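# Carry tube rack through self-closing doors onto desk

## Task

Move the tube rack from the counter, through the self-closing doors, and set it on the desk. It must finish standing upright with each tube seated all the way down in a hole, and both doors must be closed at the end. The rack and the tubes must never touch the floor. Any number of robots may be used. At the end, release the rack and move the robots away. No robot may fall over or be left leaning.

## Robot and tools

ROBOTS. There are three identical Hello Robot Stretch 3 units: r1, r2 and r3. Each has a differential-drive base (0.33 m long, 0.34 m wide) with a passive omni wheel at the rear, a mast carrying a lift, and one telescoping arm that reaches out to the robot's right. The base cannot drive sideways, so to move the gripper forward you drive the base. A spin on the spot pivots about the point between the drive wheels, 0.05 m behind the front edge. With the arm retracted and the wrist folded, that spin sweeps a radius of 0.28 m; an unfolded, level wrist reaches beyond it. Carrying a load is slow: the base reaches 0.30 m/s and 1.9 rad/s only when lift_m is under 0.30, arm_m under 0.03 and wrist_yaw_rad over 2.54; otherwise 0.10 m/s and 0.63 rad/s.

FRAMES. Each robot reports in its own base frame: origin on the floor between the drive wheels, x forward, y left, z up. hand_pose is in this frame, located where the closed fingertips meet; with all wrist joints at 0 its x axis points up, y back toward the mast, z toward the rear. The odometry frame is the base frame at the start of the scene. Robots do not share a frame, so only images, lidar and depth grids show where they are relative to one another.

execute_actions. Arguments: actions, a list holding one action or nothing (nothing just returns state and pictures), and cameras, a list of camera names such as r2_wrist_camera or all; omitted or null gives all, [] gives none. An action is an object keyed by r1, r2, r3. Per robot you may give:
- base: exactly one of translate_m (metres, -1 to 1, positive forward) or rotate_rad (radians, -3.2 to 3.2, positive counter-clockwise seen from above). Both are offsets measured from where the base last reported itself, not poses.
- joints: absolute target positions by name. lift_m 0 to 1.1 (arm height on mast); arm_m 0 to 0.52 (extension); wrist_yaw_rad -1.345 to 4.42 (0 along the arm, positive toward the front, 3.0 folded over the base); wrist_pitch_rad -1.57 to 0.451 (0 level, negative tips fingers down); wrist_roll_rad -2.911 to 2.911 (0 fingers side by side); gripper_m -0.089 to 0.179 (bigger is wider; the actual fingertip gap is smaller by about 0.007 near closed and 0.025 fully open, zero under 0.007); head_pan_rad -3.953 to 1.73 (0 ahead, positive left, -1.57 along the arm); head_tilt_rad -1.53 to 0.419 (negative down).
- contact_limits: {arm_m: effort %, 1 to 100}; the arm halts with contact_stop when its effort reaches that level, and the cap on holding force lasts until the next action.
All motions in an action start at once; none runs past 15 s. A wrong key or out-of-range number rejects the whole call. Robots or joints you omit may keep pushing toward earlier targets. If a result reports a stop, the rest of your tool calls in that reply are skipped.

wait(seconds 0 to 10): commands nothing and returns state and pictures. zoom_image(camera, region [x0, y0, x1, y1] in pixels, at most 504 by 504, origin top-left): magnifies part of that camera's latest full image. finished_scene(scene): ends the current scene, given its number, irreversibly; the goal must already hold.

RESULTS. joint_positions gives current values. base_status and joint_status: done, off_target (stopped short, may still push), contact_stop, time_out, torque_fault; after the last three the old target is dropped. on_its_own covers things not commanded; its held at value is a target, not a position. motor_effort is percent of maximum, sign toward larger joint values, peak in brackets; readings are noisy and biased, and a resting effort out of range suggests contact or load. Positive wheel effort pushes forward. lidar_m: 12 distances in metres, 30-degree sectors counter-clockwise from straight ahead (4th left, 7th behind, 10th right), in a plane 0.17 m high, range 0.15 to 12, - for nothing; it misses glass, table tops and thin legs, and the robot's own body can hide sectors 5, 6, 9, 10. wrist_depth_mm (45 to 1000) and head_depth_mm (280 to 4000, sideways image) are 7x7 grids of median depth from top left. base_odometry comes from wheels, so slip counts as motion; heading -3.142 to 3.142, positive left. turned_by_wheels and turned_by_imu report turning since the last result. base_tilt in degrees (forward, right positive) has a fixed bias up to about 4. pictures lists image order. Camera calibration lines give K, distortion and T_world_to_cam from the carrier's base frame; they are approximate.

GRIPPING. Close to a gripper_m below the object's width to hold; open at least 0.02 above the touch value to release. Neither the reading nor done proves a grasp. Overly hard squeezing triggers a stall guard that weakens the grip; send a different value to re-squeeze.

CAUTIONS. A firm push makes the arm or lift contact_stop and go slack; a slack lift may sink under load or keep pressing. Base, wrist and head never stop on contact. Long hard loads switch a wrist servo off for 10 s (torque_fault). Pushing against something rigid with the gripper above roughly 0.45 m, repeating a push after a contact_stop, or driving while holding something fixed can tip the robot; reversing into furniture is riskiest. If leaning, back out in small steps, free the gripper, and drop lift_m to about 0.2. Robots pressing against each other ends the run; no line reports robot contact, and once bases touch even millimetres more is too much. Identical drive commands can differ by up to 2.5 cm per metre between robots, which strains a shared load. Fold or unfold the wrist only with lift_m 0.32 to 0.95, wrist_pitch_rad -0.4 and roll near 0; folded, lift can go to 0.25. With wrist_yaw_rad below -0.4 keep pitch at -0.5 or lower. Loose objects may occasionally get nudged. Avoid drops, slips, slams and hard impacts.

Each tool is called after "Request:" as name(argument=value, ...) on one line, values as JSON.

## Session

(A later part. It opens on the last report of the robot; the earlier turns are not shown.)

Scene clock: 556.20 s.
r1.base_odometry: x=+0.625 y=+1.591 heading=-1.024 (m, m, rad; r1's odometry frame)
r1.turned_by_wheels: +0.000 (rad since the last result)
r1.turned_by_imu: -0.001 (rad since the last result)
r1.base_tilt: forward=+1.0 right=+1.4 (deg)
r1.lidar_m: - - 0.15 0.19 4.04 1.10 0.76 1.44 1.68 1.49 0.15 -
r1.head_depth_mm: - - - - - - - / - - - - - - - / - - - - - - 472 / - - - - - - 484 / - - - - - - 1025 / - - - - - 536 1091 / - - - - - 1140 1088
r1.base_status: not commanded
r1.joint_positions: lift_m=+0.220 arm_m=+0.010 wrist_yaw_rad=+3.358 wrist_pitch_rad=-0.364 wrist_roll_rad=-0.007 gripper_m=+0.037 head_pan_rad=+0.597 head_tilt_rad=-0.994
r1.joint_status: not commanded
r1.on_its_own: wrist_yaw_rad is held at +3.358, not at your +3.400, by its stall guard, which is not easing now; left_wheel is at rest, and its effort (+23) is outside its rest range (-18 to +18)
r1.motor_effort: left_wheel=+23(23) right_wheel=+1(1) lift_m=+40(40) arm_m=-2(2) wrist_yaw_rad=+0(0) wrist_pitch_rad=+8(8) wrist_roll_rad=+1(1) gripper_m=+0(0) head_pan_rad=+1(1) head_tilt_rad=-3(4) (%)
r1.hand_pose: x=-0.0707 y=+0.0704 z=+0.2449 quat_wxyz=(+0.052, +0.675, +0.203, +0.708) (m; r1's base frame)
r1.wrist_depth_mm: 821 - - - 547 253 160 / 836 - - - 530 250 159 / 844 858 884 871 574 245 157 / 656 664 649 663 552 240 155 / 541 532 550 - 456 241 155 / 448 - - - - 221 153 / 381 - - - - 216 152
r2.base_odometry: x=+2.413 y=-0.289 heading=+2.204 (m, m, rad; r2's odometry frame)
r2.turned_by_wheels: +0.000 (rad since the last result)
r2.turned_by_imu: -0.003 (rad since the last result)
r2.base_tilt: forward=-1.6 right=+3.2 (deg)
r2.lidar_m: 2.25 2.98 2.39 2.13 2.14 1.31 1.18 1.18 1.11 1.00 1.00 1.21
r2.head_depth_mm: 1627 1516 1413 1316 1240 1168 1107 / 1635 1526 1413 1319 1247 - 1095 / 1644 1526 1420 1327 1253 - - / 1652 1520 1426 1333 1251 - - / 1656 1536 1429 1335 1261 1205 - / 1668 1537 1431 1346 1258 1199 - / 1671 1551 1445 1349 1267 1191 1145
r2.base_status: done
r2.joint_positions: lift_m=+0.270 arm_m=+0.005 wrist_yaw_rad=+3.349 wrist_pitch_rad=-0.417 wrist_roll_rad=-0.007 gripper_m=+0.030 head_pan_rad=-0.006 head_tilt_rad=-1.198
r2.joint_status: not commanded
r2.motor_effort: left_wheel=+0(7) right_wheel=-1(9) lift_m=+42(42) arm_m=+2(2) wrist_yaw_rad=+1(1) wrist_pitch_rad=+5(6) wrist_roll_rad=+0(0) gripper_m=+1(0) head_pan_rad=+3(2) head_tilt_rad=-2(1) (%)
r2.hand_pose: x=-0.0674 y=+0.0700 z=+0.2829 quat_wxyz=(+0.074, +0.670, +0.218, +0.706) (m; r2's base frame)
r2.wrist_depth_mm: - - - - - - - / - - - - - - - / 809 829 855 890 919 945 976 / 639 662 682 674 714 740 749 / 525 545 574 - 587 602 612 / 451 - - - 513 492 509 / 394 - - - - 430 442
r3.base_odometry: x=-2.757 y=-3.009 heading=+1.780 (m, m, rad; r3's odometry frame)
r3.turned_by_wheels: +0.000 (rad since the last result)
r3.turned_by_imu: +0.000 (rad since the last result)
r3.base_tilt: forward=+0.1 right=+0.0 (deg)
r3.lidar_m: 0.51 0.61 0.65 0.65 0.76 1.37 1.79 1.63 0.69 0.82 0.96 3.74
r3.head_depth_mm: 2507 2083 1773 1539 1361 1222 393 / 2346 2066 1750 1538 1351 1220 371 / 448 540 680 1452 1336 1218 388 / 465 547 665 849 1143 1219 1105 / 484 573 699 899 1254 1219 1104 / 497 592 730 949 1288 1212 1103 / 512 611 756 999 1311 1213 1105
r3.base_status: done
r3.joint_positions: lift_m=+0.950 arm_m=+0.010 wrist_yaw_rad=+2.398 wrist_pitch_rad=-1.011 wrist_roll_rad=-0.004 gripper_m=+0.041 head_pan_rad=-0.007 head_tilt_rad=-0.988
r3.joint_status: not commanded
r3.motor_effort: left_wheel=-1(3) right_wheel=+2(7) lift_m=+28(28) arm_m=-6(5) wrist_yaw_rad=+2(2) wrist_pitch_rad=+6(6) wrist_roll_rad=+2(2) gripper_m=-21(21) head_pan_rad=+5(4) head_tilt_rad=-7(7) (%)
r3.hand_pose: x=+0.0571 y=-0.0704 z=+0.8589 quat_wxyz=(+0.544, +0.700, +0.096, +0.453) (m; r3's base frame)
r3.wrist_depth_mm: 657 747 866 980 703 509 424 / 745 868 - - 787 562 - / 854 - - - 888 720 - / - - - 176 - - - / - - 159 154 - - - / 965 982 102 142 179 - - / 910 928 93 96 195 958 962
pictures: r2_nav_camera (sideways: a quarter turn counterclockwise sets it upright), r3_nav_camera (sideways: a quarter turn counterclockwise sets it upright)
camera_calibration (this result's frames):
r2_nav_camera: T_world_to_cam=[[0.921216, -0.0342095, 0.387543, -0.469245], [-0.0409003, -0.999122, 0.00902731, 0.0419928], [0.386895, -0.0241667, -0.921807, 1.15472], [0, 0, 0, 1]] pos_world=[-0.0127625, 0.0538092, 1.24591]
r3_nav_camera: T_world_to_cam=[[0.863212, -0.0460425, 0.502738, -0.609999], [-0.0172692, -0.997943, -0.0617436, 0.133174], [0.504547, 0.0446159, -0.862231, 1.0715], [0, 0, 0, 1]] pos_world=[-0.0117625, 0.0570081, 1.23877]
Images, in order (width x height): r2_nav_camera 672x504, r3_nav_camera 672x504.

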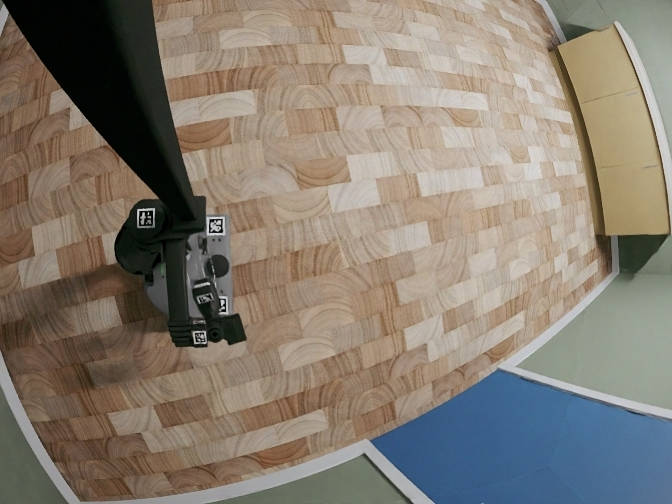

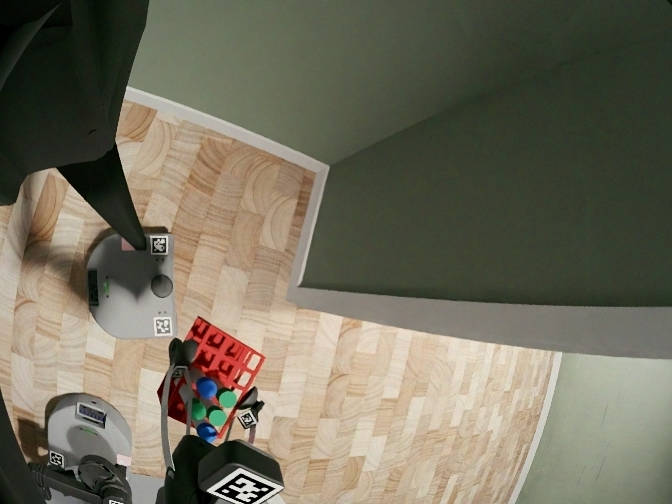

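Request:
execute_actions(actions=[{"r3":{"base":{"rotate_rad":-0.68}}}], cameras=[])

Request:
execute_actions(actions=[{"r3":{"base":{"translate_m":0.75},"joints":{"head_tilt_rad":-0.7}}}], cameras=["r3_nav_camera"])

Scene clock: 559.00 s.
r1.base_odometry: x=+0.625 y=+1.591 heading=-1.024 (m, m, rad; r1's odometry frame)
r1.turned_by_wheels: +0.000 (rad since the last result)
r1.turned_by_imu: -0.001 (rad since the last result)
r1.base_tilt: forward=+1.0 right=+1.3 (deg)
r1.lidar_m: - - 0.15 0.19 4.02 1.10 0.76 1.44 1.67 1.49 0.15 -
r1.head_depth_mm: - - - - - - - / - - - - - - - / - - - - - - 472 / - - - - - - 485 / - - - - - - 1019 / - - - - - 537 1094 / - - - - - 1147 1086
r1.base_status: not commanded
r1.joint_positions: lift_m=+0.220 arm_m=+0.010 wrist_yaw_rad=+3.358 wrist_pitch_rad=-0.364 wrist_roll_rad=-0.007 gripper_m=+0.037 head_pan_rad=+0.597 head_tilt_rad=-0.994
r1.joint_status: not commanded
r1.on_its_own: wrist_yaw_rad is held at +3.358, not at your +3.400, by its stall guard, which is not easing now; left_wheel is at rest, and its effort (+23) is outside its rest range (-18 to +18)
r1.motor_effort: left_wheel=+23(24) right_wheel=+1(1) lift_m=+40(40) arm_m=-2(2) wrist_yaw_rad=+1(0) wrist_pitch_rad=+8(8) wrist_roll_rad=+1(1) gripper_m=+0(0) head_pan_rad=+3(1) head_tilt_rad=-4(3) (%)
r1.hand_pose: x=-0.0707 y=+0.0704 z=+0.2449 quat_wxyz=(+0.052, +0.675, +0.203, +0.708) (m; r1's base frame)
r1.wrist_depth_mm: 816 - - - 550 253 160 / 836 - - - 541 249 159 / 870 865 863 872 562 244 157 / 662 656 665 664 551 243 156 / 532 526 558 - 454 239 155 / 445 - - - - 219 154 / 381 - - - - 216 153
r2.base_odometry: x=+2.413 y=-0.289 heading=+2.204 (m, m, rad; r2's odometry frame)
r2.turned_by_wheels: +0.000 (rad since the last result)
r2.turned_by_imu: +0.000 (rad since the last result)
r2.base_tilt: forward=-1.6 right=+3.3 (deg)
r2.lidar_m: 2.26 2.96 2.38 2.13 2.13 1.32 1.18 1.19 1.12 1.00 1.00 1.21
r2.head_depth_mm: 1625 1510 1409 1318 1238 1168 1109 / 1639 1518 1410 1327 1245 - 1095 / 1644 1517 1416 1329 1251 - - / 1649 1527 1424 1334 1250 - - / 1661 1537 1430 1335 1259 1205 - / 1665 1542 1439 1340 1259 1193 - / 1681 1549 1437 1350 1266 1195 1147
r2.base_status: not commanded
r2.joint_positions: lift_m=+0.270 arm_m=+0.005 wrist_yaw_rad=+3.349 wrist_pitch_rad=-0.417 wrist_roll_rad=-0.007 gripper_m=+0.030 head_pan_rad=-0.006 head_tilt_rad=-1.198
r2.joint_status: not commanded
r2.motor_effort: left_wheel=+0(0) right_wheel=-1(1) lift_m=+42(42) arm_m=+2(2) wrist_yaw_rad=+1(1) wrist_pitch_rad=+6(5) wrist_roll_rad=+0(0) gripper_m=+0(0) head_pan_rad=+2(3) head_tilt_rad=-1(1) (%)
r2.hand_pose: x=-0.0674 y=+0.0700 z=+0.2829 quat_wxyz=(+0.074, +0.670, +0.218, +0.706) (m; r2's base frame)
r2.wrist_depth_mm: - - - - - - - / - - - - - - - / 801 834 862 900 927 953 - / 646 664 665 675 692 735 773 / 532 536 571 - 576 604 594 / 455 - - - 503 504 519 / 393 - - - - 433 441
r3.base_odometry: x=-2.757 y=-3.009 heading=+1.100 (m, m, rad; r3's odometry frame)
r3.turned_by_wheels: -0.680 (rad since the last result)
r3.turned_by_imu: -0.671 (rad since the last result)
r3.base_tilt: forward=+0.1 right=+0.1 (deg)
r3.lidar_m: 3.79 0.51 0.56 0.65 0.65 0.70 1.08 1.69 1.82 0.76 0.69 0.89
r3.head_depth_mm: 2517 2073 1770 1509 1361 1220 393 / 2500 2059 1760 1546 1356 1220 370 / 2504 2050 1758 1536 1357 1219 399 / 2495 2051 1750 1526 1355 1221 1106 / 2485 2039 1742 1534 1351 1213 1106 / 2481 2043 1750 1526 1356 1214 1102 / 2449 2054 1734 1516 975 1174 1102
r3.base_status: done
r3.joint_positions: lift_m=+0.950 arm_m=+0.010 wrist_yaw_rad=+2.398 wrist_pitch_rad=-1.011 wrist_roll_rad=-0.004 gripper_m=+0.041 head_pan_rad=-0.007 head_tilt_rad=-0.988
r3.joint_status: not commanded
r3.motor_effort: left_wheel=+2(6) right_wheel=-4(9) lift_m=+28(28) arm_m=-5(5) wrist_yaw_rad=+2(2) wrist_pitch_rad=+6(5) wrist_roll_rad=+2(2) gripper_m=-21(21) head_pan_rad=+5(4) head_tilt_rad=-7(7) (%)
r3.hand_pose: x=+0.0571 y=-0.0704 z=+0.8589 quat_wxyz=(+0.544, +0.700, +0.096, +0.453) (m; r3's base frame)
r3.wrist_depth_mm: 698 882 800 700 - - - / 742 957 - 862 - - - / 788 - - - - - - / 889 - - 175 - - - / 864 - 159 154 - - - / 942 961 102 142 180 - 933 / 903 912 93 97 196 945 867
pictures: none
No camera images: the call's "cameras" was empty. Leave "cameras" out to get every camera's image.

Scene clock: 567.47 s.
r1.base_odometry: x=+0.625 y=+1.591 heading=-1.024 (m, m, rad; r1's odometry frame)
r1.turned_by_wheels: +0.000 (rad since the last result)
r1.turned_by_imu: -0.002 (rad since the last result)
r1.base_tilt: forward=+0.9 right=+1.4 (deg)
r1.lidar_m: - - 0.15 0.19 1.06 1.10 1.41 1.44 1.67 1.49 0.15 -
r1.head_depth_mm: - - - - - - - / - - - - - - - / - - - - - - 472 / - - - - - - 484 / - - - - - - 1025 / - - - - - 536 1092 / - - - - - 1144 1084
r1.base_status: not commanded
r1.joint_positions: lift_m=+0.220 arm_m=+0.010 wrist_yaw_rad=+3.358 wrist_pitch_rad=-0.364 wrist_roll_rad=-0.007 gripper_m=+0.037 head_pan_rad=+0.597 head_tilt_rad=-0.994
r1.joint_status: not commanded
r1.on_its_own: wrist_yaw_rad is held at +3.358, not at your +3.400, by its stall guard, which is not easing now; left_wheel is at rest, and its effort (+23) is outside its rest range (-18 to +18)
r1.motor_effort: left_wheel=+23(22) right_wheel=+1(1) lift_m=+40(40) arm_m=-2(2) wrist_yaw_rad=+0(0) wrist_pitch_rad=+8(8) wrist_roll_rad=+1(1) gripper_m=+0(0) head_pan_rad=+2(1) head_tilt_rad=-4(3) (%)
r1.hand_pose: x=-0.0707 y=+0.0704 z=+0.2449 quat_wxyz=(+0.052, +0.675, +0.203, +0.708) (m; r1's base frame)
r1.wrist_depth_mm: 822 - - - 551 252 160 / 845 777 861 - 540 249 159 / 840 763 811 873 565 245 157 / 666 654 656 664 554 242 156 / 530 531 544 - 457 237 154 / 446 - - - - 219 154 / 381 - - - - 217 153
r2.base_odometry: x=+2.413 y=-0.289 heading=+2.204 (m, m, rad; r2's odometry frame)
r2.turned_by_wheels: +0.000 (rad since the last result)
r2.turned_by_imu: -0.001 (rad since the last result)
r2.base_tilt: forward=-1.6 right=+3.2 (deg)
r2.lidar_m: 2.26 2.97 2.39 2.13 2.13 1.32 1.18 1.18 1.12 1.00 1.00 1.20
r2.head_depth_mm: 1628 1508 1411 1318 1241 1170 1109 / 1633 1514 1420 1328 1244 - 1093 / 1644 1523 1419 1332 1246 - - / 1657 1524 1425 1331 1251 - - / 1658 1529 1433 1341 1252 1205 - / 1661 1540 1439 1343 1263 1202 - / 1670 1546 1443 1344 1268 1196 1146
r2.base_status: not commanded
r2.joint_positions: lift_m=+0.270 arm_m=+0.005 wrist_yaw_rad=+3.349 wrist_pitch_rad=-0.417 wrist_roll_rad=-0.007 gripper_m=+0.030 head_pan_rad=-0.006 head_tilt_rad=-1.198
r2.joint_status: not commanded
r2.motor_effort: left_wheel=+0(0) right_wheel=-1(1) lift_m=+42(42) arm_m=+2(2) wrist_yaw_rad=+1(1) wrist_pitch_rad=+5(6) wrist_roll_rad=+1(0) gripper_m=+0(1) head_pan_rad=+2(3) head_tilt_rad=-1(1) (%)
r2.hand_pose: x=-0.0674 y=+0.0700 z=+0.2829 quat_wxyz=(+0.074, +0.670, +0.218, +0.706) (m; r2's base frame)
r2.wrist_depth_mm: - - - - - - - / - - - - - - - / 811 822 878 879 974 983 - / 644 654 656 689 706 742 772 / 537 556 576 - 586 601 607 / 456 - - - 516 501 513 / 396 - - - - 431 443
r3.base_odometry: x=-2.417 y=-2.340 heading=+1.100 (m, m, rad; r3's odometry frame)
r3.turned_by_wheels: +0.000 (rad since the last result)
r3.turned_by_imu: +0.000 (rad since the last result)
r3.base_tilt: forward=+0.1 right=+0.1 (deg)
r3.lidar_m: 3.09 3.05 2.87 2.23 0.35 0.37 1.54 2.45 0.67 0.56 0.57 2.37
r3.head_depth_mm: 2794 2978 2588 2005 1631 1376 1189 / 3096 3287 2588 2008 1643 1378 1192 / 3010 3282 2597 1987 1628 1371 1192 / 2861 3192 2609 2004 1635 1385 1194 / 2760 3061 2601 2009 1636 1377 1190 / 2659 2942 2589 2031 1633 1380 1190 / 2579 2836 2607 2012 1630 1376 1190
r3.base_status: done
r3.joint_positions: lift_m=+0.950 arm_m=+0.010 wrist_yaw_rad=+2.398 wrist_pitch_rad=-1.011 wrist_roll_rad=-0.004 gripper_m=+0.041 head_pan_rad=-0.007 head_tilt_rad=-0.705
r3.joint_status: all done
r3.motor_effort: left_wheel=+1(6) right_wheel=-4(4) lift_m=+27(29) arm_m=-6(5) wrist_yaw_rad=+1(2) wrist_pitch_rad=+5(6) wrist_roll_rad=+2(2) gripper_m=-21(21) head_pan_rad=+5(3) head_tilt_rad=+3(29) (%)
r3.hand_pose: x=+0.0571 y=-0.0704 z=+0.8589 quat_wxyz=(+0.544, +0.700, +0.096, +0.453) (m; r3's base frame)
r3.wrist_depth_mm: - - - - - - - / - - - - - - - / - - - - - - - / - - - 176 - - - / 525 - 159 154 - - - / 563 780 102 142 180 - - / 922 922 93 96 197 984 953
pictures: r3_nav_camera (sideways: a quarter turn counterclockwise sets it upright)
camera_calibration (this result's frames):
r3_nav_camera: T_world_to_cam=[[0.688392, -0.0447257, 0.723959, -0.897165], [0.000519647, -0.998066, -0.0621539, 0.133623], [0.725339, 0.0431624, -0.687037, 0.842356], [0, 0, 0, 1]] pos_world=[0.006538, 0.0568797, 1.23655]
Images, in order (width x height): r3_nav_camera 672x504.

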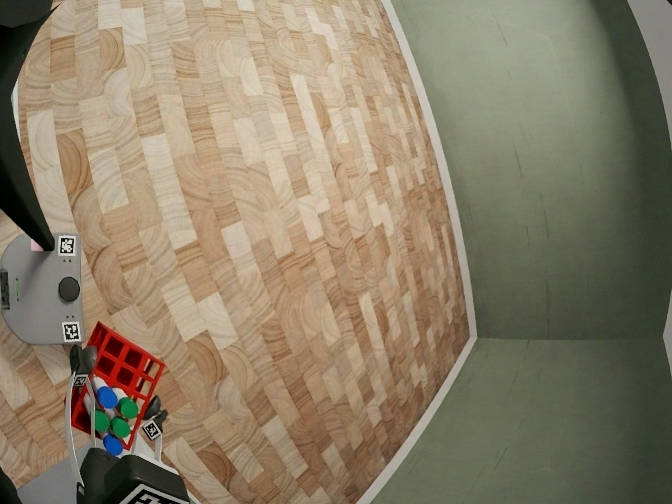

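Request:
execute_actions(actions=[{"r3":{"base":{"translate_m":0.5}},"r1":{"base":{"translate_m":-1}}}], cameras=[])

Request:
execute_actions(actions=[{"r3":{"base":{"rotate_rad":1.9},"joints":{"head_tilt_rad":-0.5}}}], cameras=["r3_nav_camera","r1_nav_camera"])

Scene clock: 574.33 s.
r1.base_odometry: x=+0.105 y=+2.446 heading=-1.024 (m, m, rad; r1's odometry frame)
r1.turned_by_wheels: +0.000 (rad since the last result)
r1.turned_by_imu: +0.003 (rad since the last result)
r1.base_tilt: forward=+0.9 right=+1.4 (deg)
r1.lidar_m: 1.66 0.89 0.53 0.54 0.64 0.45 0.42 0.43 0.56 1.30 1.69 1.76
r1.head_depth_mm: 1444 1681 1788 1524 1336 1185 1066 / 1525 1789 1794 1530 1342 1195 1071 / 1367 1685 1784 1534 1345 1191 1067 / 1118 1317 1596 1541 1340 1199 1092 / 888 1011 1168 1378 1345 1196 1107 / 730 810 911 1033 1200 1199 1090 / 619 676 744 825 988 1201 1085
r1.base_status: done
r1.joint_positions: lift_m=+0.220 arm_m=+0.010 wrist_yaw_rad=+3.357 wrist_pitch_rad=-0.364 wrist_roll_rad=-0.007 gripper_m=+0.037 head_pan_rad=+0.597 head_tilt_rad=-0.994
r1.joint_status: not commanded
r1.on_its_own: wrist_yaw_rad is held at +3.358, not at your +3.400, by its stall guard, which is not easing now
r1.motor_effort: left_wheel=-2(12) right_wheel=+1(6) lift_m=+40(40) arm_m=-2(2) wrist_yaw_rad=+1(3) wrist_pitch_rad=+8(8) wrist_roll_rad=+1(1) gripper_m=+1(0) head_pan_rad=+1(1) head_tilt_rad=-3(4) (%)
r1.hand_pose: x=-0.0706 y=+0.0705 z=+0.2449 quat_wxyz=(+0.052, +0.675, +0.203, +0.708) (m; r1's base frame)
r1.wrist_depth_mm: 415 564 649 641 615 585 477 / 416 574 694 697 658 524 512 / 421 579 739 723 716 555 559 / 424 566 671 659 654 609 604 / 421 515 554 - 531 532 536 / 408 - - - - 445 449 / 381 - - - - 383 379
r2.base_odometry: x=+2.413 y=-0.289 heading=+2.204 (m, m, rad; r2's odometry frame)
r2.turned_by_wheels: +0.000 (rad since the last result)
r2.turned_by_imu: -0.001 (rad since the last result)
r2.base_tilt: forward=-1.6 right=+3.3 (deg)
r2.lidar_m: 2.26 2.97 2.39 2.13 2.13 1.32 1.18 1.18 1.12 1.00 1.00 1.21
r2.head_depth_mm: 1629 1511 1409 1319 1241 1171 1108 / 1639 1517 1413 1321 1243 - 1096 / 1648 1526 1420 1326 1250 - - / 1656 1535 1427 1335 1250 - - / 1663 1532 1431 1342 1260 1207 - / 1671 1542 1437 1343 1258 1200 - / 1667 1550 1438 1351 1267 1192 1151
r2.base_status: not commanded
r2.joint_positions: lift_m=+0.270 arm_m=+0.005 wrist_yaw_rad=+3.349 wrist_pitch_rad=-0.417 wrist_roll_rad=-0.007 gripper_m=+0.030 head_pan_rad=-0.006 head_tilt_rad=-1.198
r2.joint_status: not commanded
r2.motor_effort: left_wheel=+1(0) right_wheel=-1(2) lift_m=+42(42) arm_m=+2(2) wrist_yaw_rad=+1(1) wrist_pitch_rad=+5(6) wrist_roll_rad=+1(1) gripper_m=+1(0) head_pan_rad=+2(3) head_tilt_rad=-1(1) (%)
r2.hand_pose: x=-0.0674 y=+0.0700 z=+0.2829 quat_wxyz=(+0.074, +0.670, +0.218, +0.706) (m; r2's base frame)
r2.wrist_depth_mm: - - - - - - - / - - - - - - - / 800 859 865 884 909 980 - / 637 655 683 692 704 725 761 / 523 545 577 - 586 599 605 / 458 - - - 515 505 509 / 397 - - - - 426 438
r3.base_odometry: x=-2.191 y=-1.895 heading=+1.100 (m, m, rad; r3's odometry frame)
r3.turned_by_wheels: +0.000 (rad since the last result)
r3.turned_by_imu: +0.001 (rad since the last result)
r3.base_tilt: forward=+0.1 right=+0.0 (deg)
r3.lidar_m: 2.64 2.61 2.83 2.75 1.36 0.74 0.68 0.65 0.63 0.85 1.99 2.16
r3.head_depth_mm: 2552 2732 2602 2013 1638 1376 1192 / 2705 3016 2572 2006 1629 1382 1192 / 2571 2887 2591 1993 1631 1382 1188 / 2450 2739 2575 1995 1632 1378 1194 / 2350 2609 2602 1998 1629 1379 1186 / 2281 2523 2595 1985 1639 1377 1185 / 2180 2418 2545 1998 1639 1375 1187
r3.base_status: done
r3.joint_positions: lift_m=+0.950 arm_m=+0.010 wrist_yaw_rad=+2.398 wrist_pitch_rad=-1.011 wrist_roll_rad=-0.004 gripper_m=+0.041 head_pan_rad=-0.007 head_tilt_rad=-0.705
r3.joint_status: not commanded
r3.motor_effort: left_wheel=+1(4) right_wheel=-4(4) lift_m=+29(28) arm_m=-6(5) wrist_yaw_rad=+2(2) wrist_pitch_rad=+6(6) wrist_roll_rad=+2(2) gripper_m=-21(21) head_pan_rad=+4(5) head_tilt_rad=+3(3) (%)
r3.hand_pose: x=+0.0571 y=-0.0704 z=+0.8589 quat_wxyz=(+0.544, +0.700, +0.096, +0.453) (m; r3's base frame)
r3.wrist_depth_mm: - - - - - - - / - - - - - - - / - - - - - - - / - - - 175 - - - / - - 159 155 - - - / 953 978 102 142 179 - - / 928 916 94 96 195 939 999
pictures: none
No camera images: the call's "cameras" was empty. Leave "cameras" out to get every camera's image.

Scene clock: 578.27 s.
r1.base_odometry: x=+0.105 y=+2.446 heading=-1.024 (m, m, rad; r1's odometry frame)
r1.turned_by_wheels: +0.000 (rad since the last result)
r1.turned_by_imu: -0.001 (rad since the last result)
r1.base_tilt: forward=+1.0 right=+1.3 (deg)
r1.lidar_m: 1.67 1.00 0.69 0.65 0.65 0.45 0.42 0.43 0.56 1.31 1.68 1.77
r1.head_depth_mm: 1452 1665 1784 1523 1336 1192 1067 / 1525 1794 1779 1534 1340 1190 1067 / 1371 1690 1772 1529 1347 1191 1072 / 1112 1317 1612 1538 1346 1193 1091 / 955 1098 1291 1477 1348 1201 1110 / 829 935 1070 1261 1333 1195 1092 / 732 812 917 1052 1221 1201 1084
r1.base_status: not commanded
r1.joint_positions: lift_m=+0.220 arm_m=+0.010 wrist_yaw_rad=+3.357 wrist_pitch_rad=-0.364 wrist_roll_rad=-0.007 gripper_m=+0.037 head_pan_rad=+0.597 head_tilt_rad=-0.994
r1.joint_status: not commanded
r1.on_its_own: wrist_yaw_rad is held at +3.358, not at your +3.400, by its stall guard, which is not easing now
r1.motor_effort: left_wheel=-2(1) right_wheel=+1(1) lift_m=+40(40) arm_m=-1(2) wrist_yaw_rad=+1(1) wrist_pitch_rad=+8(8) wrist_roll_rad=+1(1) gripper_m=+0(0) head_pan_rad=+3(2) head_tilt_rad=-3(3) (%)
r1.hand_pose: x=-0.0706 y=+0.0705 z=+0.2449 quat_wxyz=(+0.052, +0.675, +0.203, +0.708) (m; r1's base frame)
r1.wrist_depth_mm: 419 566 644 632 615 592 582 / 419 581 686 687 658 645 627 / 421 581 735 745 698 696 666 / 426 572 662 666 659 660 648 / 420 518 556 - 531 530 532 / 409 - - - - 447 448 / 381 - - - - 383 381
r2.base_odometry: x=+2.413 y=-0.289 heading=+2.204 (m, m, rad; r2's odometry frame)
r2.turned_by_wheels: +0.000 (rad since the last result)
r2.turned_by_imu: +0.000 (rad since the last result)
r2.base_tilt: forward=-1.6 right=+3.2 (deg)
r2.lidar_m: 2.26 2.97 2.38 2.13 2.13 1.32 1.18 1.18 1.11 1.00 1.00 1.21
r2.head_depth_mm: 1631 1509 1407 1327 1239 1175 1108 / 1644 1518 1416 1324 1246 - 1093 / 1649 1529 1416 1328 1249 - - / 1651 1521 1428 1331 1256 - - / 1654 1537 1426 1338 1260 1202 - / 1662 1538 1434 1344 1263 1195 - / 1672 1549 1439 1347 1264 1196 1145
r2.base_status: not commanded
r2.joint_positions: lift_m=+0.270 arm_m=+0.005 wrist_yaw_rad=+3.349 wrist_pitch_rad=-0.417 wrist_roll_rad=-0.007 gripper_m=+0.030 head_pan_rad=-0.006 head_tilt_rad=-1.198
r2.joint_status: not commanded
r2.motor_effort: left_wheel=+0(0) right_wheel=-2(1) lift_m=+42(42) arm_m=+2(2) wrist_yaw_rad=+1(1) wrist_pitch_rad=+5(6) wrist_roll_rad=+1(0) gripper_m=+1(1) head_pan_rad=+3(3) head_tilt_rad=-1(1) (%)
r2.hand_pose: x=-0.0674 y=+0.0700 z=+0.2829 quat_wxyz=(+0.074, +0.670, +0.218, +0.706) (m; r2's base frame)
r2.wrist_depth_mm: - - - - - - - / - - - - - - - / 823 790 849 898 923 974 976 / 648 650 679 696 732 757 780 / 531 543 583 - 592 585 619 / 452 - - - 512 506 508 / 396 - - - - 431 437
r3.base_odometry: x=-2.191 y=-1.895 heading=+3.000 (m, m, rad; r3's odometry frame)
r3.turned_by_wheels: +1.900 (rad since the last result)
r3.turned_by_imu: +1.879 (rad since the last result)
r3.base_tilt: forward=+0.1 right=+0.0 (deg)
r3.lidar_m: 2.31 0.77 0.63 0.60 0.61 0.69 1.63 2.03 2.66 2.61 2.67 2.74
r3.head_depth_mm: 2384 2570 2860 2702 1992 1592 1324 / 2363 2582 2768 2717 1990 1593 1321 / 2334 2548 2769 2696 2014 1604 1323 / 2321 2473 2439 2579 2025 1599 1325 / 2303 2483 2691 2707 2006 1598 1326 / 2271 2473 2698 2684 2013 1591 1326 / 2242 2377 2299 2209 1944 1603 1322
r3.base_status: done
r3.joint_positions: lift_m=+0.950 arm_m=+0.010 wrist_yaw_rad=+2.398 wrist_pitch_rad=-1.011 wrist_roll_rad=-0.004 gripper_m=+0.041 head_pan_rad=-0.007 head_tilt_rad=-0.508
r3.joint_status: all done
r3.motor_effort: left_wheel=-2(5) right_wheel=+4(10) lift_m=+27(28) arm_m=-5(5) wrist_yaw_rad=+2(2) wrist_pitch_rad=+6(6) wrist_roll_rad=+2(2) gripper_m=-21(21) head_pan_rad=+5(4) head_tilt_rad=+4(26) (%)
r3.hand_pose: x=+0.0571 y=-0.0704 z=+0.8589 quat_wxyz=(+0.544, +0.700, +0.096, +0.453) (m; r3's base frame)
r3.wrist_depth_mm: 606 733 931 - - - - / 669 795 - - - - - / 729 900 - - - - - / 831 - - 176 - - - / 900 - 159 154 - - - / 933 945 102 142 180 - - / 906 940 93 96 196 965 964
pictures: r1_nav_camera (sideways: a quarter turn counterclockwise sets it upright), r3_nav_camera (sideways: a quarter turn counterclockwise sets it upright)
camera_calibration (this result's frames):
r1_nav_camera: T_world_to_cam=[[0.634966, 0.507433, 0.582521, -0.722055], [0.626866, -0.779113, -0.00461977, 0.055752], [0.451505, 0.368096, -0.812803, 1.00883], [0, 0, 0, 1]] pos_world=[-0.0319629, 0.0384836, 1.24085]
r3_nav_camera: T_world_to_cam=[[0.533079, -0.043642, 0.844939, -1.05392], [0.0125901, -0.998149, -0.0594986, 0.130108], [0.845972, 0.0423553, -0.531543, 0.63934], [0, 0, 0, 1]] pos_world=[0.0193221, 0.0567921, 1.23808]
Images, in order (width x height): r1_nav_camera 672x504, r3_nav_camera 672x504.

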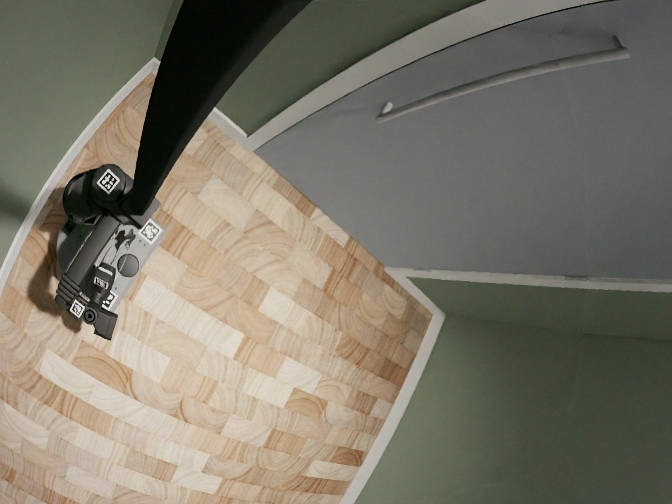

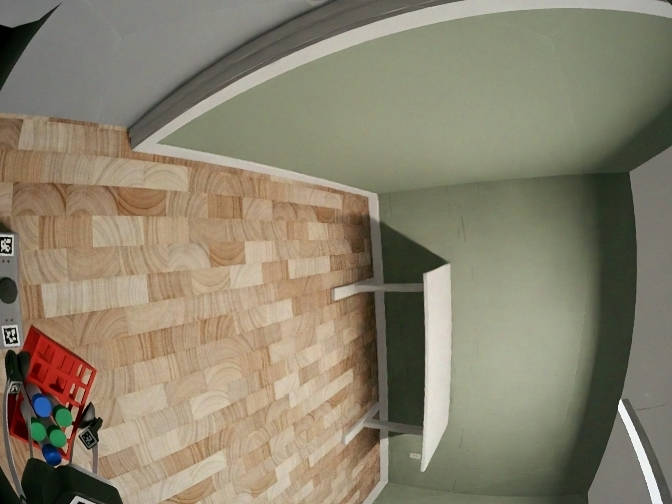

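Request:
execute_actions(actions=[{"r3":{"base":{"rotate_rad":-0.3}}}], cameras=[])

Request:
execute_actions(actions=[{"r3":{"base":{"translate_m":1}}}], cameras=[])

Request:
execute_actions(actions=[{"r3":{"base":{"translate_m":0.75}}}], cameras=[])

Request:
execute_actions(actions=[{"r3":{"base":{"rotate_rad":1.87},"joints":{"head_pan_rad":-1.4,"head_tilt_rad":-0.8,"arm_m":0.45,"lift_m":1.0}}}], cameras=["r3_head_camera","r3_nav_camera"])

Scene clock: 581.07 s.
r1.base_odometry: x=+0.105 y=+2.446 heading=-1.024 (m, m, rad; r1's odometry frame)
r1.turned_by_wheels: +0.000 (rad since the last result)
r1.turned_by_imu: -0.001 (rad since the last result)
r1.base_tilt: forward=+1.0 right=+1.3 (deg)
r1.lidar_m: 1.67 1.00 0.69 0.65 0.65 0.45 0.42 0.43 0.56 1.31 1.68 1.77
r1.head_depth_mm: 1446 1674 1776 1533 1331 1184 1066 / 1526 1787 1791 1530 1338 1193 1072 / 1371 1677 1780 1535 1340 1191 1070 / 1115 1322 1626 1545 1339 1196 1094 / 955 1098 1290 1483 1344 1197 1108 / 828 938 1073 1257 1335 1201 1090 / 733 815 917 1047 1219 1201 1088
r1.base_status: not commanded
r1.joint_positions: lift_m=+0.220 arm_m=+0.010 wrist_yaw_rad=+3.357 wrist_pitch_rad=-0.364 wrist_roll_rad=-0.007 gripper_m=+0.037 head_pan_rad=+0.597 head_tilt_rad=-0.994
r1.joint_status: not commanded
r1.on_its_own: wrist_yaw_rad is held at +3.358, not at your +3.400, by its stall guard, which is not easing now
r1.motor_effort: left_wheel=-2(2) right_wheel=+1(1) lift_m=+40(40) arm_m=-2(2) wrist_yaw_rad=+1(1) wrist_pitch_rad=+8(8) wrist_roll_rad=+0(1) gripper_m=+0(1) head_pan_rad=+1(2) head_tilt_rad=-2(3) (%)
r1.hand_pose: x=-0.0706 y=+0.0705 z=+0.2449 quat_wxyz=(+0.052, +0.675, +0.203, +0.708) (m; r1's base frame)
r1.wrist_depth_mm: 414 558 647 640 604 600 585 / 419 571 710 689 651 637 631 / 423 573 750 736 712 686 680 / 425 558 652 657 663 656 668 / 417 512 558 - 534 532 524 / 406 - - - - 445 444 / 382 - - - - 382 382
r2.base_odometry: x=+2.413 y=-0.289 heading=+2.204 (m, m, rad; r2's odometry frame)
r2.turned_by_wheels: +0.000 (rad since the last result)
r2.turned_by_imu: +0.000 (rad since the last result)
r2.base_tilt: forward=-1.6 right=+3.2 (deg)
r2.lidar_m: 2.26 2.97 2.38 2.13 2.13 1.32 1.18 1.18 1.12 1.00 1.00 1.21
r2.head_depth_mm: 1636 1510 1410 1322 1245 1170 1111 / 1633 1515 1413 1326 1243 - 1096 / 1644 1519 1414 1332 1250 - - / 1647 1534 1429 1333 1251 - - / 1663 1541 1431 1342 1258 1206 - / 1666 1534 1435 1345 1260 1198 - / 1684 1541 1440 1346 1261 1189 1147
r2.base_status: not commanded
r2.joint_positions: lift_m=+0.270 arm_m=+0.005 wrist_yaw_rad=+3.349 wrist_pitch_rad=-0.417 wrist_roll_rad=-0.007 gripper_m=+0.030 head_pan_rad=-0.006 head_tilt_rad=-1.198
r2.joint_status: not commanded
r2.motor_effort: left_wheel=+0(0) right_wheel=-1(1) lift_m=+42(42) arm_m=+2(2) wrist_yaw_rad=+1(1) wrist_pitch_rad=+6(6) wrist_roll_rad=+0(1) gripper_m=-1(1) head_pan_rad=+2(3) head_tilt_rad=-2(1) (%)
r2.hand_pose: x=-0.0674 y=+0.0700 z=+0.2829 quat_wxyz=(+0.074, +0.670, +0.218, +0.706) (m; r2's base frame)
r2.wrist_depth_mm: - - - - - - - / - - - - - - - / 806 860 857 896 915 973 - / 640 656 673 675 717 738 754 / 530 545 573 - 593 595 608 / 452 - - - 507 507 518 / 397 - - - - 431 442
r3.base_odometry: x=-2.191 y=-1.895 heading=+2.700 (m, m, rad; r3's odometry frame)
r3.turned_by_wheels: -0.300 (rad since the last result)
r3.turned_by_imu: -0.296 (rad since the last result)
r3.base_tilt: forward=+0.1 right=+0.0 (deg)
r3.lidar_m: 2.32 1.27 0.74 0.60 0.60 0.64 0.89 1.99 2.19 2.64 2.61 2.87
r3.head_depth_mm: 2819 3127 3379 2687 1984 1601 1329 / 2726 2941 3224 2711 1999 1592 1325 / 2611 2843 3114 2723 1996 1599 1326 / 2520 2679 2919 2695 2002 1588 1334 / 2423 2607 2776 2731 2017 1603 1321 / 2310 2501 2477 2573 2023 1616 1324 / 2231 2400 2487 2640 2015 1598 1334
r3.base_status: done
r3.joint_positions: lift_m=+0.950 arm_m=+0.010 wrist_yaw_rad=+2.398 wrist_pitch_rad=-1.011 wrist_roll_rad=-0.004 gripper_m=+0.041 head_pan_rad=-0.007 head_tilt_rad=-0.507
r3.joint_status: not commanded
r3.motor_effort: left_wheel=+1(5) right_wheel=-3(8) lift_m=+28(28) arm_m=-5(6) wrist_yaw_rad=+2(2) wrist_pitch_rad=+6(6) wrist_roll_rad=+2(2) gripper_m=-22(21) head_pan_rad=+5(4) head_tilt_rad=+4(4) (%)
r3.hand_pose: x=+0.0570 y=-0.0704 z=+0.8589 quat_wxyz=(+0.544, +0.700, +0.096, +0.453) (m; r3's base frame)
r3.wrist_depth_mm: 648 831 - - - - - / 679 897 - - - - - / 719 - - - - - - / 828 - - 175 - - - / 828 - 159 154 - - - / 896 991 102 142 179 - - / 889 925 93 96 195 938 931
pictures: none
No camera images: the call's "cameras" was empty. Leave "cameras" out to get every camera's image.

Scene clock: 592.03 s.
r1.base_odometry: x=+0.105 y=+2.446 heading=-1.024 (m, m, rad; r1's odometry frame)
r1.turned_by_wheels: +0.000 (rad since the last result)
r1.turned_by_imu: -0.002 (rad since the last result)
r1.base_tilt: forward=+0.9 right=+1.4 (deg)
r1.lidar_m: 1.66 1.00 0.69 0.65 0.64 0.45 0.42 0.43 0.56 1.30 1.68 1.76
r1.head_depth_mm: 1452 1669 1779 1524 1335 1185 1067 / 1521 1781 1784 1523 1334 1190 1066 / 1367 1685 1775 1533 1342 1190 1068 / 1116 1322 1626 1530 1341 1196 1088 / 956 1100 1289 1477 1352 1194 1107 / 827 935 1071 1253 1332 1199 1090 / 732 814 920 1046 1217 1195 1083
r1.base_status: not commanded
r1.joint_positions: lift_m=+0.220 arm_m=+0.010 wrist_yaw_rad=+3.357 wrist_pitch_rad=-0.364 wrist_roll_rad=-0.007 gripper_m=+0.037 head_pan_rad=+0.597 head_tilt_rad=-0.994
r1.joint_status: not commanded
r1.on_its_own: wrist_yaw_rad is held at +3.358, not at your +3.400, by its stall guard, which is not easing now
r1.motor_effort: left_wheel=-2(2) right_wheel=+1(0) lift_m=+40(40) arm_m=-2(2) wrist_yaw_rad=+1(0) wrist_pitch_rad=+8(8) wrist_roll_rad=+1(1) gripper_m=+1(1) head_pan_rad=+2(1) head_tilt_rad=-3(3) (%)
r1.hand_pose: x=-0.0706 y=+0.0705 z=+0.2449 quat_wxyz=(+0.052, +0.675, +0.203, +0.708) (m; r1's base frame)
r1.wrist_depth_mm: 412 559 656 632 607 595 586 / 420 576 704 687 651 643 625 / 421 581 747 717 704 695 678 / 425 568 659 653 654 673 659 / 424 513 544 - 532 529 532 / 406 - - - - 442 449 / 378 - - - - 386 381
r2.base_odometry: x=+2.413 y=-0.289 heading=+2.204 (m, m, rad; r2's odometry frame)
r2.turned_by_wheels: +0.000 (rad since the last result)
r2.turned_by_imu: -0.001 (rad since the last result)
r2.base_tilt: forward=-1.6 right=+3.2 (deg)
r2.lidar_m: 2.26 2.97 2.39 2.13 2.14 1.32 1.18 1.18 1.12 1.00 1.00 1.21
r2.head_depth_mm: 1631 1513 1408 1317 1242 1169 1108 / 1638 1518 1416 1326 1240 - 1093 / 1642 1524 1426 1328 1248 - - / 1648 1531 1426 1333 1250 - - / 1654 1538 1433 1338 1253 1206 - / 1661 1542 1435 1341 1262 1195 - / 1679 1551 1444 1346 1264 1193 1149
r2.base_status: not commanded
r2.joint_positions: lift_m=+0.270 arm_m=+0.005 wrist_yaw_rad=+3.349 wrist_pitch_rad=-0.417 wrist_roll_rad=-0.007 gripper_m=+0.030 head_pan_rad=-0.006 head_tilt_rad=-1.198
r2.joint_status: not commanded
r2.motor_effort: left_wheel=+0(0) right_wheel=-1(1) lift_m=+42(42) arm_m=+2(2) wrist_yaw_rad=+1(1) wrist_pitch_rad=+5(6) wrist_roll_rad=+1(0) gripper_m=+1(0) head_pan_rad=+2(3) head_tilt_rad=-1(2) (%)
r2.hand_pose: x=-0.0674 y=+0.0700 z=+0.2829 quat_wxyz=(+0.074, +0.670, +0.218, +0.706) (m; r2's base frame)
r2.wrist_depth_mm: - - - - - - - / - - - - - - - / 801 808 859 895 930 971 - / 654 659 657 691 708 745 781 / 524 539 568 - 583 600 610 / 458 - - - 509 507 513 / 395 - - - - 433 440
r3.base_odometry: x=-3.095 y=-1.468 heading=+2.701 (m, m, rad; r3's odometry frame)
r3.turned_by_wheels: +0.000 (rad since the last result)
r3.turned_by_imu: +0.000 (rad since the last result)
r3.base_tilt: forward=+0.1 right=+0.0 (deg)
r3.lidar_m: 1.83 1.37 1.08 0.88 0.87 0.94 1.57 2.92 2.80 2.28 2.26 1.78
r3.head_depth_mm: 1872 2049 1870 2328 1949 1596 1322 / 1791 1953 1881 1948 2004 1593 1324 / 1725 1884 1862 1435 2009 1582 1320 / 1665 1791 1862 1433 2014 1601 1327 / 1586 1717 1788 1360 2002 1587 1326 / 1539 1652 1752 1291 2016 1597 1328 / 1489 1593 1682 1224 1953 1582 1328
r3.base_status: done
r3.joint_positions: lift_m=+0.950 arm_m=+0.010 wrist_yaw_rad=+2.398 wrist_pitch_rad=-1.011 wrist_roll_rad=-0.004 gripper_m=+0.041 head_pan_rad=-0.007 head_tilt_rad=-0.507
r3.joint_status: not commanded
r3.motor_effort: left_wheel=+1(5) right_wheel=-4(5) lift_m=+28(28) arm_m=-5(6) wrist_yaw_rad=+2(2) wrist_pitch_rad=+6(6) wrist_roll_rad=+2(2) gripper_m=-21(21) head_pan_rad=+4(3) head_tilt_rad=+4(4) (%)
r3.hand_pose: x=+0.0570 y=-0.0704 z=+0.8589 quat_wxyz=(+0.544, +0.700, +0.096, +0.453) (m; r3's base frame)
r3.wrist_depth_mm: 889 - - - - - - / 956 - - - - - - / - - - - - - - / - - - 175 - - - / - - 160 154 - - - / 983 977 102 142 179 - - / 912 925 93 96 195 964 954
pictures: none
No camera images: the call's "cameras" was empty. Leave "cameras" out to get every camera's image.

Scene clock: 600.50 s.
r1.base_odometry: x=+0.105 y=+2.446 heading=-1.024 (m, m, rad; r1's odometry frame)
r1.turned_by_wheels: +0.000 (rad since the last result)
r1.turned_by_imu: -0.002 (rad since the last result)
r1.base_tilt: forward=+0.9 right=+1.3 (deg)
r1.lidar_m: 1.67 1.00 0.69 0.65 0.65 0.45 0.42 0.43 0.56 1.30 1.68 1.77
r1.head_depth_mm: 1443 1670 1792 1523 1337 1186 1068 / 1524 1790 1788 1527 1335 1191 1068 / 1365 1681 1790 1536 1342 1193 1068 / 1117 1327 1622 1536 1349 1188 1089 / 955 1098 1290 1469 1343 1192 1104 / 830 935 1074 1252 1332 1197 1093 / 730 813 914 1042 1221 1201 1087
r1.base_status: not commanded
r1.joint_positions: lift_m=+0.220 arm_m=+0.010 wrist_yaw_rad=+3.357 wrist_pitch_rad=-0.364 wrist_roll_rad=-0.007 gripper_m=+0.037 head_pan_rad=+0.597 head_tilt_rad=-0.994
r1.joint_status: not commanded
r1.on_its_own: wrist_yaw_rad is held at +3.358, not at your +3.400, by its stall guard, which is not easing now
r1.motor_effort: left_wheel=-2(1) right_wheel=+1(1) lift_m=+40(40) arm_m=-1(2) wrist_yaw_rad=+1(1) wrist_pitch_rad=+8(8) wrist_roll_rad=+1(0) gripper_m=+0(0) head_pan_rad=+1(0) head_tilt_rad=-4(4) (%)
r1.hand_pose: x=-0.0706 y=+0.0705 z=+0.2449 quat_wxyz=(+0.052, +0.675, +0.203, +0.708) (m; r1's base frame)
r1.wrist_depth_mm: 413 556 648 642 611 602 582 / 418 573 708 685 645 648 622 / 419 587 742 739 696 698 672 / 424 560 667 661 653 653 652 / 421 511 552 - 531 533 534 / 408 - - - - 447 443 / 380 - - - - 382 386
r2.base_odometry: x=+2.413 y=-0.289 heading=+2.204 (m, m, rad; r2's odometry frame)
r2.turned_by_wheels: +0.000 (rad since the last result)
r2.turned_by_imu: -0.001 (rad since the last result)
r2.base_tilt: forward=-1.6 right=+3.3 (deg)
r2.lidar_m: 2.26 2.96 2.39 2.13 2.14 1.31 1.18 1.18 1.12 1.00 1.00 1.21
r2.head_depth_mm: 1625 1513 1409 1320 1243 1173 1112 / 1636 1517 1411 1325 1244 - 1098 / 1643 1527 1422 1329 1245 - - / 1657 1525 1432 1334 1249 - - / 1655 1534 1437 1339 1259 1204 - / 1660 1547 1438 1340 1262 1199 - / 1675 1544 1439 1349 1269 1189 1149
r2.base_status: not commanded
r2.joint_positions: lift_m=+0.270 arm_m=+0.005 wrist_yaw_rad=+3.349 wrist_pitch_rad=-0.417 wrist_roll_rad=-0.007 gripper_m=+0.030 head_pan_rad=-0.006 head_tilt_rad=-1.198
r2.joint_status: not commanded
r2.motor_effort: left_wheel=+0(0) right_wheel=-1(1) lift_m=+42(42) arm_m=+2(2) wrist_yaw_rad=+1(1) wrist_pitch_rad=+5(6) wrist_roll_rad=+0(0) gripper_m=+0(0) head_pan_rad=+3(3) head_tilt_rad=-1(2) (%)
r2.hand_pose: x=-0.0674 y=+0.0700 z=+0.2829 quat_wxyz=(+0.074, +0.670, +0.218, +0.706) (m; r2's base frame)
r2.wrist_depth_mm: - - - - - - - / - - - - - - - / 811 823 837 901 935 964 985 / 628 655 692 675 718 739 759 / 540 546 569 - 598 601 613 / 457 - - - 515 499 501 / 397 - - - - 440 439
r3.base_odometry: x=-3.773 y=-1.148 heading=+2.701 (m, m, rad; r3's odometry frame)
r3.turned_by_wheels: +0.000 (rad since the last result)
r3.turned_by_imu: +0.000 (rad since the last result)
r3.base_tilt: forward=+0.2 right=+0.0 (deg)
r3.lidar_m: 1.13 0.81 0.75 1.15 1.14 1.25 2.08 3.59 2.48 2.01 1.99 1.10
r3.head_depth_mm: 1146 1259 1383 1216 898 714 1234 / 1097 1197 1316 1211 900 715 622 / 1049 1142 1242 1217 905 715 592 / 1011 1093 1191 1224 904 718 594 / 974 1050 1143 1193 905 716 594 / 939 1012 1094 1163 906 718 594 / 907 970 1048 1116 908 720 596
r3.base_status: done
r3.joint_positions: lift_m=+0.950 arm_m=+0.010 wrist_yaw_rad=+2.398 wrist_pitch_rad=-1.011 wrist_roll_rad=-0.004 gripper_m=+0.041 head_pan_rad=-0.007 head_tilt_rad=-0.507
r3.joint_status: not commanded
r3.motor_effort: left_wheel=+2(6) right_wheel=-4(5) lift_m=+29(28) arm_m=-6(6) wrist_yaw_rad=+2(2) wrist_pitch_rad=+6(6) wrist_roll_rad=+2(2) gripper_m=-21(21) head_pan_rad=+2(4) head_tilt_rad=+4(4) (%)
r3.hand_pose: x=+0.0570 y=-0.0704 z=+0.8589 quat_wxyz=(+0.544, +0.700, +0.096, +0.453) (m; r3's base frame)
r3.wrist_depth_mm: - - - 442 424 426 435 / - - - - - 402 396 / - - - - - - 399 / - - - 176 - - - / - - 160 154 - - - / 971 978 102 142 179 - - / 910 929 93 97 196 937 981
pictures: none
No camera images: the call's "cameras" was empty. Leave "cameras" out to get every camera's image.

Scene clock: 604.93 s.
r1.base_odometry: x=+0.105 y=+2.446 heading=-1.024 (m, m, rad; r1's odometry frame)
r1.turned_by_wheels: +0.000 (rad since the last result)
r1.turned_by_imu: -0.001 (rad since the last result)
r1.base_tilt: forward=+0.9 right=+1.4 (deg)
r1.lidar_m: 1.67 1.00 0.69 0.65 0.64 0.45 0.42 0.43 0.56 1.31 1.68 1.77
r1.head_depth_mm: 1445 1670 1786 1520 1343 1186 1065 / 1526 1789 1784 1530 1338 1189 1070 / 1364 1690 1790 1534 1342 1189 1072 / 1116 1328 1625 1534 1345 1197 1087 / 953 1102 1288 1475 1346 1197 1108 / 827 938 1076 1254 1332 1192 1092 / 729 814 917 1046 1223 1201 1087
r1.base_status: not commanded
r1.joint_positions: lift_m=+0.220 arm_m=+0.010 wrist_yaw_rad=+3.357 wrist_pitch_rad=-0.364 wrist_roll_rad=-0.007 gripper_m=+0.037 head_pan_rad=+0.597 head_tilt_rad=-0.994
r1.joint_status: not commanded
r1.on_its_own: wrist_yaw_rad is held at +3.358, not at your +3.400, by its stall guard, which is not easing now
r1.motor_effort: left_wheel=-2(2) right_wheel=+1(1) lift_m=+40(40) arm_m=-2(2) wrist_yaw_rad=+1(1) wrist_pitch_rad=+8(8) wrist_roll_rad=+1(1) gripper_m=+0(1) head_pan_rad=+2(2) head_tilt_rad=-4(4) (%)
r1.hand_pose: x=-0.0706 y=+0.0705 z=+0.2449 quat_wxyz=(+0.052, +0.675, +0.203, +0.708) (m; r1's base frame)
r1.wrist_depth_mm: 412 564 653 637 610 607 583 / 417 572 697 683 655 641 626 / 416 581 744 732 712 694 665 / 423 569 654 667 659 655 660 / 423 517 555 - 523 530 530 / 414 - - - - 448 447 / 378 - - - - 382 386
r2.base_odometry: x=+2.413 y=-0.289 heading=+2.204 (m, m, rad; r2's odometry frame)
r2.turned_by_wheels: +0.000 (rad since the last result)
r2.turned_by_imu: +0.000 (rad since the last result)
r2.base_tilt: forward=-1.6 right=+3.3 (deg)
r2.lidar_m: 2.26 2.97 2.38 2.13 2.13 1.32 1.18 1.18 1.12 1.00 1.00 1.21
r2.head_depth_mm: 1636 1514 1410 1319 1239 1167 1109 / 1636 1520 1411 1323 1244 - 1094 / 1645 1523 1420 1332 1250 - - / 1653 1528 1427 1338 1254 - - / 1655 1540 1424 1338 1258 1205 - / 1666 1553 1437 1346 1258 1199 - / 1678 1549 1439 1350 1268 1191 1144
r2.base_status: not commanded
r2.joint_positions: lift_m=+0.270 arm_m=+0.005 wrist_yaw_rad=+3.349 wrist_pitch_rad=-0.417 wrist_roll_rad=-0.007 gripper_m=+0.030 head_pan_rad=-0.006 head_tilt_rad=-1.198
r2.joint_status: not commanded
r2.motor_effort: left_wheel=+0(0) right_wheel=-1(1) lift_m=+42(42) arm_m=+2(2) wrist_yaw_rad=+1(1) wrist_pitch_rad=+5(6) wrist_roll_rad=+0(0) gripper_m=+1(0) head_pan_rad=+2(2) head_tilt_rad=-1(1) (%)
r2.hand_pose: x=-0.0674 y=+0.0700 z=+0.2829 quat_wxyz=(+0.074, +0.670, +0.218, +0.706) (m; r2's base frame)
r2.wrist_depth_mm: - - - - - - - / - - - - - - - / 812 828 891 863 933 960 - / 638 664 684 681 718 734 770 / 536 545 572 - 572 592 606 / 451 - - - 513 497 510 / 398 - - - - 430 438
r3.base_odometry: x=-3.773 y=-1.148 heading=-1.713 (m, m, rad; r3's odometry frame)
r3.turned_by_wheels: +1.870 (rad since the last result)
r3.turned_by_imu: +1.850 (rad since the last result)
r3.base_tilt: forward=+0.2 right=+0.0 (deg)
r3.lidar_m: 1.14 1.16 1.52 3.54 3.02 2.11 1.99 1.10 1.14 1.12 0.75 1.21
r3.head_depth_mm: 963 1071 1000 805 675 619 1154 / - - 998 808 675 1241 1152 / 961 1062 586 742 676 1234 1152 / 969 1097 998 609 676 1241 1150 / 974 1112 997 805 674 1268 1156 / 983 1118 995 803 674 1242 1154 / 988 1127 997 803 674 1258 1141
r3.base_status: done
r3.joint_positions: lift_m=+1.000 arm_m=+0.450 wrist_yaw_rad=+2.398 wrist_pitch_rad=-1.011 wrist_roll_rad=-0.004 gripper_m=+0.041 head_pan_rad=-1.393 head_tilt_rad=-0.791
r3.joint_status: all done
r3.motor_effort: left_wheel=-1(4) right_wheel=+3(8) lift_m=+39(43) arm_m=+3(2) wrist_yaw_rad=+2(2) wrist_pitch_rad=+6(6) wrist_roll_rad=+2(2) gripper_m=-21(21) head_pan_rad=-3(48) head_tilt_rad=-6(31) (%)
r3.hand_pose: x=+0.0570 y=-0.5096 z=+0.9085 quat_wxyz=(+0.544, +0.700, +0.096, +0.453) (m; r3's base frame)
r3.wrist_depth_mm: - - - - 493 - 968 / - - - 455 456 458 974 / - - - 411 416 424 424 / - - 369 175 389 396 394 / - 356 159 154 364 369 366 / - 335 103 141 180 342 344 / 316 312 139 96 195 323 326
pictures: r3_head_camera (sideways: a quarter turn clockwise sets it upright), r3_nav_camera (sideways: a quarter turn counterclockwise sets it upright)
camera_calibration (this result's frames):
r3_head_camera: T_world_to_cam=[[-0.0909918, 0.711085, -0.697193, 0.931107], [0.992356, 0.123351, -0.00370549, -0.00719495], [0.0833642, -0.692201, -0.716874, 0.888783], [0, 0, 0, 1]] pos_world=[0.0177703, -0.0459928, 1.28628]
r3_nav_camera: T_world_to_cam=[[0.0927414, -0.743394, 0.662393, -0.813302], [-0.981995, -0.17825, -0.0625582, 0.140135], [0.164577, -0.644665, -0.74654, 0.923163], [0, 0, 0, 1]] pos_world=[0.0611078, 0.0155053, 1.23667]
Images, in order (width x height): r3_head_camera 896x504, r3_nav_camera 672x504.

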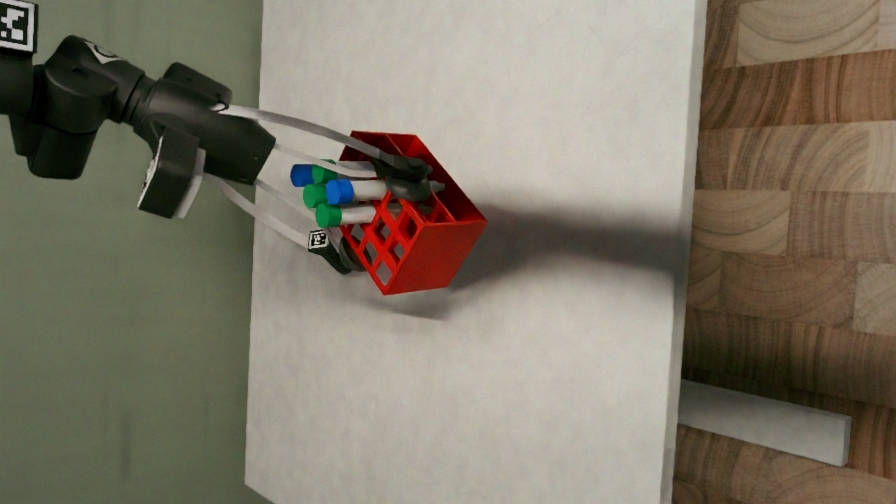

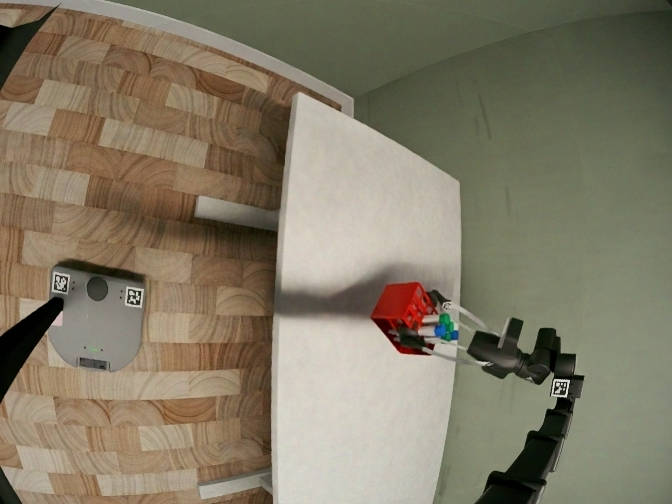

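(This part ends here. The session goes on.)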